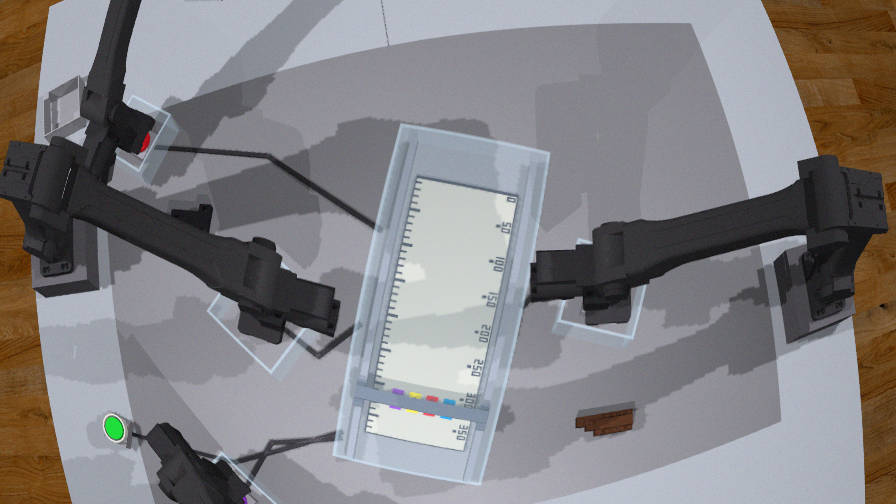

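Scene clock: 144.67 s.
Joint torques (N m, as the arm reports them, + toward a larger angle): arm1=[ -0.22 -12.26   6.72   1.03   0.11  -0.07] | arm2=[ -0.01 -13.65   6.23   1.56  -0.03  -0.14] | arm3=[  0.62 -12.41   8.02   0.79   0.    -0.08] | arm4=[  0.37 -12.22   6.49   0.79   0.04  -0.19]
Motor temperatures (°C, as the motors report them): arm1=[26 26 32 25 26 26] | arm2=[27 30 31 28 28 26] | arm3=[24 30 33 24 27 25] | arm4=[28 29 34 27 28 28]
arm1.joint_positions: joint1_rad=-0.202 joint2_rad=+1.745 joint3_rad=+1.006 joint4_rad=-0.851 joint5_rad=-0.002 joint6_rad=+0.007 gripper_m=+0.001
arm1.joint_status: all done
arm1.hand: x=+0.2270 y=-0.0853 z=+0.7981 quat_wxyz=(+0.000, -0.996, +0.092, -0.008) (m; scene frame)
arm2.joint_positions: joint1_rad=-0.547 joint2_rad=+1.666 joint3_rad=+1.016 joint4_rad=-0.916 joint5_rad=-0.002 joint6_rad=+0.010 gripper_m=+0.000
arm2.joint_status: all done
arm2.hand: x=-0.4584 y=+0.2933 z=+0.8175 quat_wxyz=(-0.003, -0.883, -0.469, +0.002) (m; scene frame)
arm3.joint_positions: joint1_rad=-0.353 joint2_rad=+1.750 joint3_rad=+1.105 joint4_rad=-0.892 joint5_rad=+0.000 joint6_rad=+0.013 gripper_m=+0.001
arm3.joint_status: all done
arm3.hand: x=-0.2187 y=-0.0331 z=+0.8173 quat_wxyz=(-0.011, -0.203, -0.979, +0.004) (m; scene frame)
arm4.joint_positions: joint1_rad=+0.551 joint2_rad=+1.637 joint3_rad=+1.041 joint4_rad=-1.047 joint5_rad=+0.001 joint6_rad=+0.011 gripper_m=+0.001
arm4.joint_status: all done
arm4.hand: x=-0.3685 y=-0.3098 z=+0.7978 quat_wxyz=(+0.018, +0.881, -0.473, +0.030) (m; scene frame)
pictures: none
No camera images: the call's "cameras" was empty. Leave "cameras" out to get every camera's image.

Scene clock: 149.67 s.
Joint torques (N m, as the arm reports them, + toward a larger angle): arm1=[ -0.18 -12.17   6.65   1.05   0.11  -0.07] | arm2=[ -0.02 -13.63   6.21   1.56  -0.03  -0.15] | arm3=[  0.53 -12.43   7.85   0.79   0.03  -0.12] | arm4=[  0.36 -11.9    6.4    0.83   0.04  -0.19]
Motor temperatures (°C, as the motors report them): arm1=[26 26 32 25 26 26] | arm2=[27 30 31 28 28 26] | arm3=[24 30 33 24 27 25] | arm4=[28 29 34 27 28 28]
arm1.joint_positions: joint1_rad=-0.202 joint2_rad=+1.745 joint3_rad=+1.006 joint4_rad=-0.851 joint5_rad=-0.002 joint6_rad=+0.007 gripper_m=+0.001
arm1.joint_status: all done
arm1.hand: x=+0.2270 y=-0.0853 z=+0.7981 quat_wxyz=(+0.000, -0.996, +0.092, -0.008) (m; scene frame)
arm2.joint_positions: joint1_rad=-0.547 joint2_rad=+1.666 joint3_rad=+1.016 joint4_rad=-0.916 joint5_rad=-0.002 joint6_rad=+0.010 gripper_m=+0.000
arm2.joint_status: all done
arm2.hand: x=-0.4584 y=+0.2933 z=+0.8175 quat_wxyz=(-0.003, -0.883, -0.469, +0.002) (m; scene frame)
arm3.joint_positions: joint1_rad=-0.353 joint2_rad=+1.750 joint3_rad=+1.105 joint4_rad=-0.892 joint5_rad=+0.000 joint6_rad=+0.013 gripper_m=+0.001
arm3.joint_status: all done
arm3.hand: x=-0.2187 y=-0.0331 z=+0.8173 quat_wxyz=(-0.011, -0.203, -0.979, +0.004) (m; scene frame)
arm4.joint_positions: joint1_rad=+0.551 joint2_rad=+1.637 joint3_rad=+1.041 joint4_rad=-1.047 joint5_rad=+0.001 joint6_rad=+0.011 gripper_m=+0.001
arm4.joint_status: all done
arm4.hand: x=-0.3685 y=-0.3098 z=+0.7978 quat_wxyz=(+0.018, +0.881, -0.473, +0.030) (m; scene frame)
wait: 5.00 s; at rest by 0.27 s
pictures: arm1_cam_wrist, arm2_cam_wrist, arm3_cam_wrist, arm4_cam_wrist, cam_sheet
camera_calibration (this result's frames):
arm1_cam_wrist: T_world_to_cam=[[0.18084, 0.983497, 0.00546218, 0.035414], [0.792598, -0.149022, 0.591253, -0.65699], [0.58231, -0.102593, -0.806467, 0.624942], [0, 0, 0, 1]] pos_world=[0.150415, -0.068621, 0.892249]
arm2_cam_wrist: T_world_to_cam=[[-0.822279, 0.569051, 0.00620598, -0.548477], [0.468143, 0.670185, 0.575928, -0.443745], [0.323574, 0.476479, -0.817477, 0.798617], [0, 0, 0, 1]] pos_world=[-0.501677, 0.228979, 0.911819]
arm3_cam_wrist: T_world_to_cam=[[-0.41183, -0.911219, 0.0087567, -0.131792], [-0.748272, 0.343638, 0.567452, -0.614207], [-0.520082, 0.227141, -0.82336, 0.689402], [0, 0, 0, 1]] pos_world=[-0.155324, -0.0656179, 0.917312]
arm4_cam_wrist: T_world_to_cam=[[0.826631, 0.562737, -0.00286937, 0.481041], [0.426752, -0.623536, 0.655046, -0.55554], [0.36683, -0.542706, -0.755583, 0.691301], [0, 0, 0, 1]] pos_world=[-0.414155, -0.241926, 0.88762]
Images, in order (width x height): arm1_cam_wrist 896x504, arm2_cam_wrist 896x504, arm3_cam_wrist 896x504, arm4_cam_wrist 896x504, cam_sheet 896x504.

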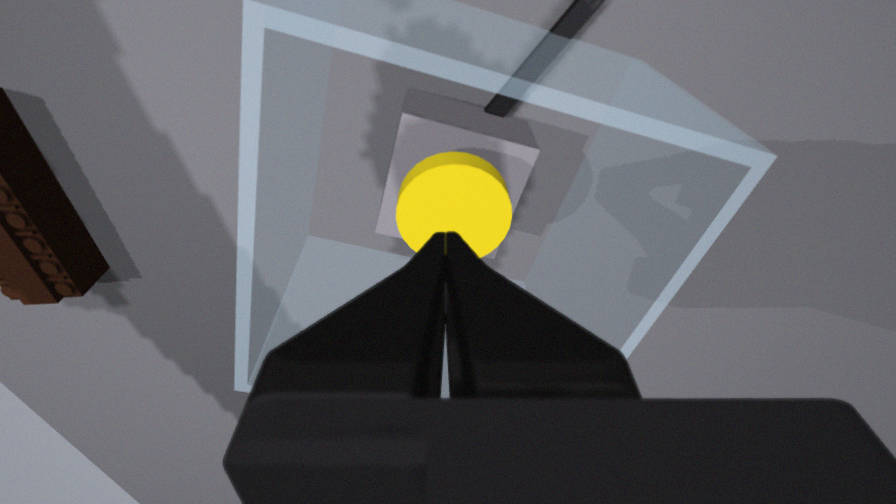

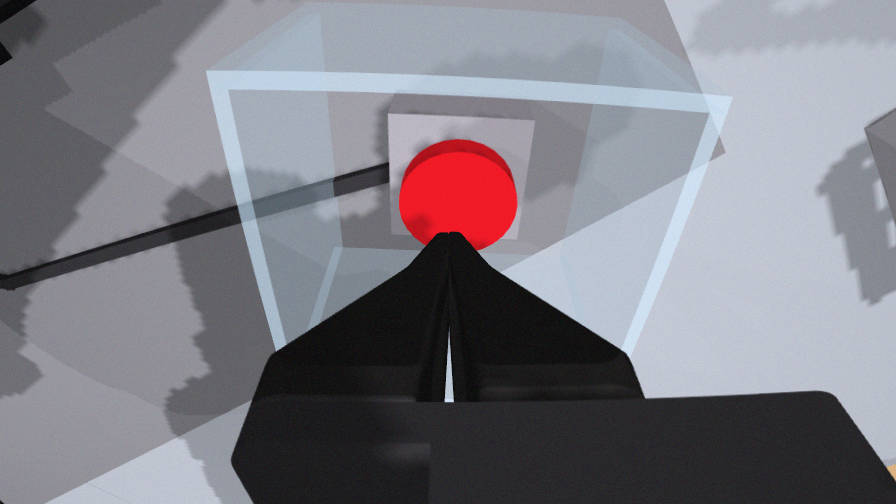

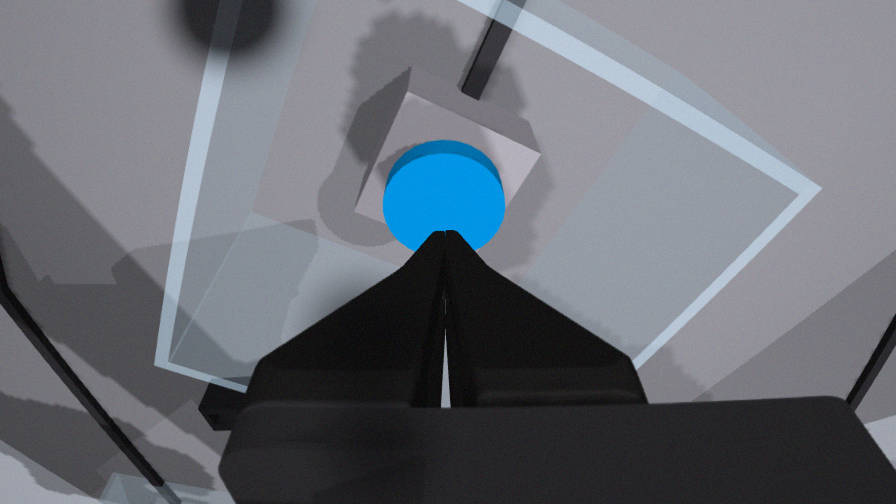

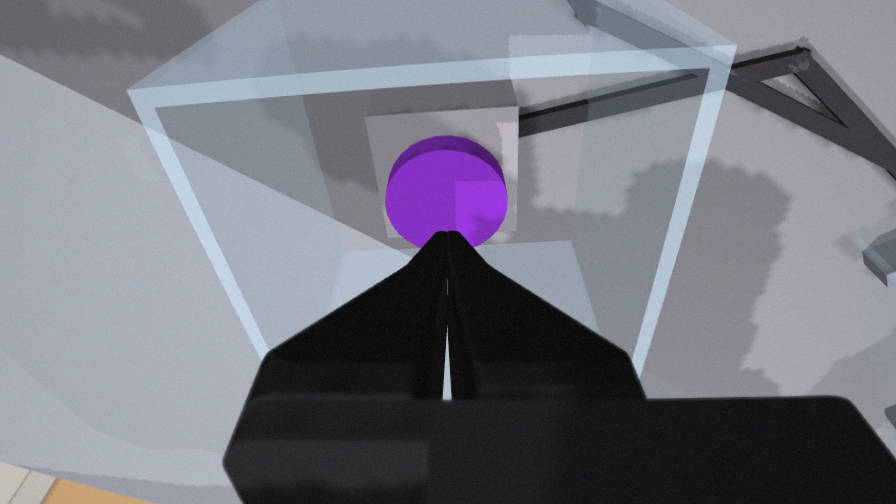

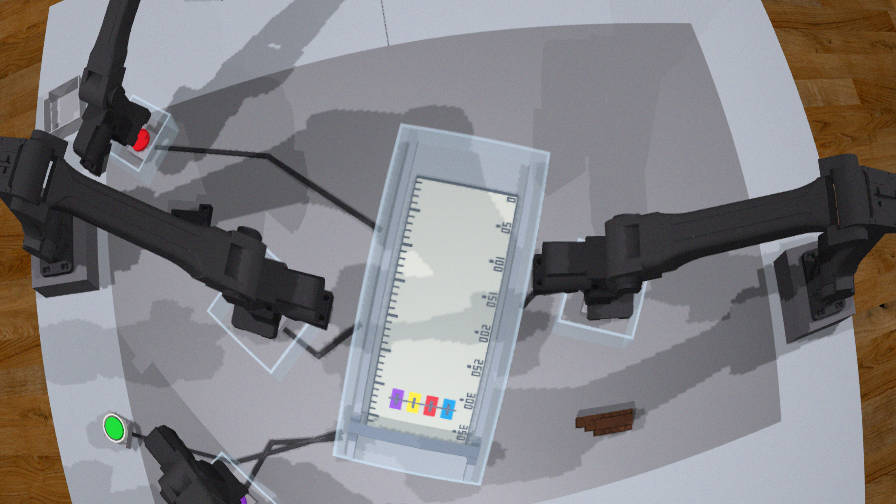

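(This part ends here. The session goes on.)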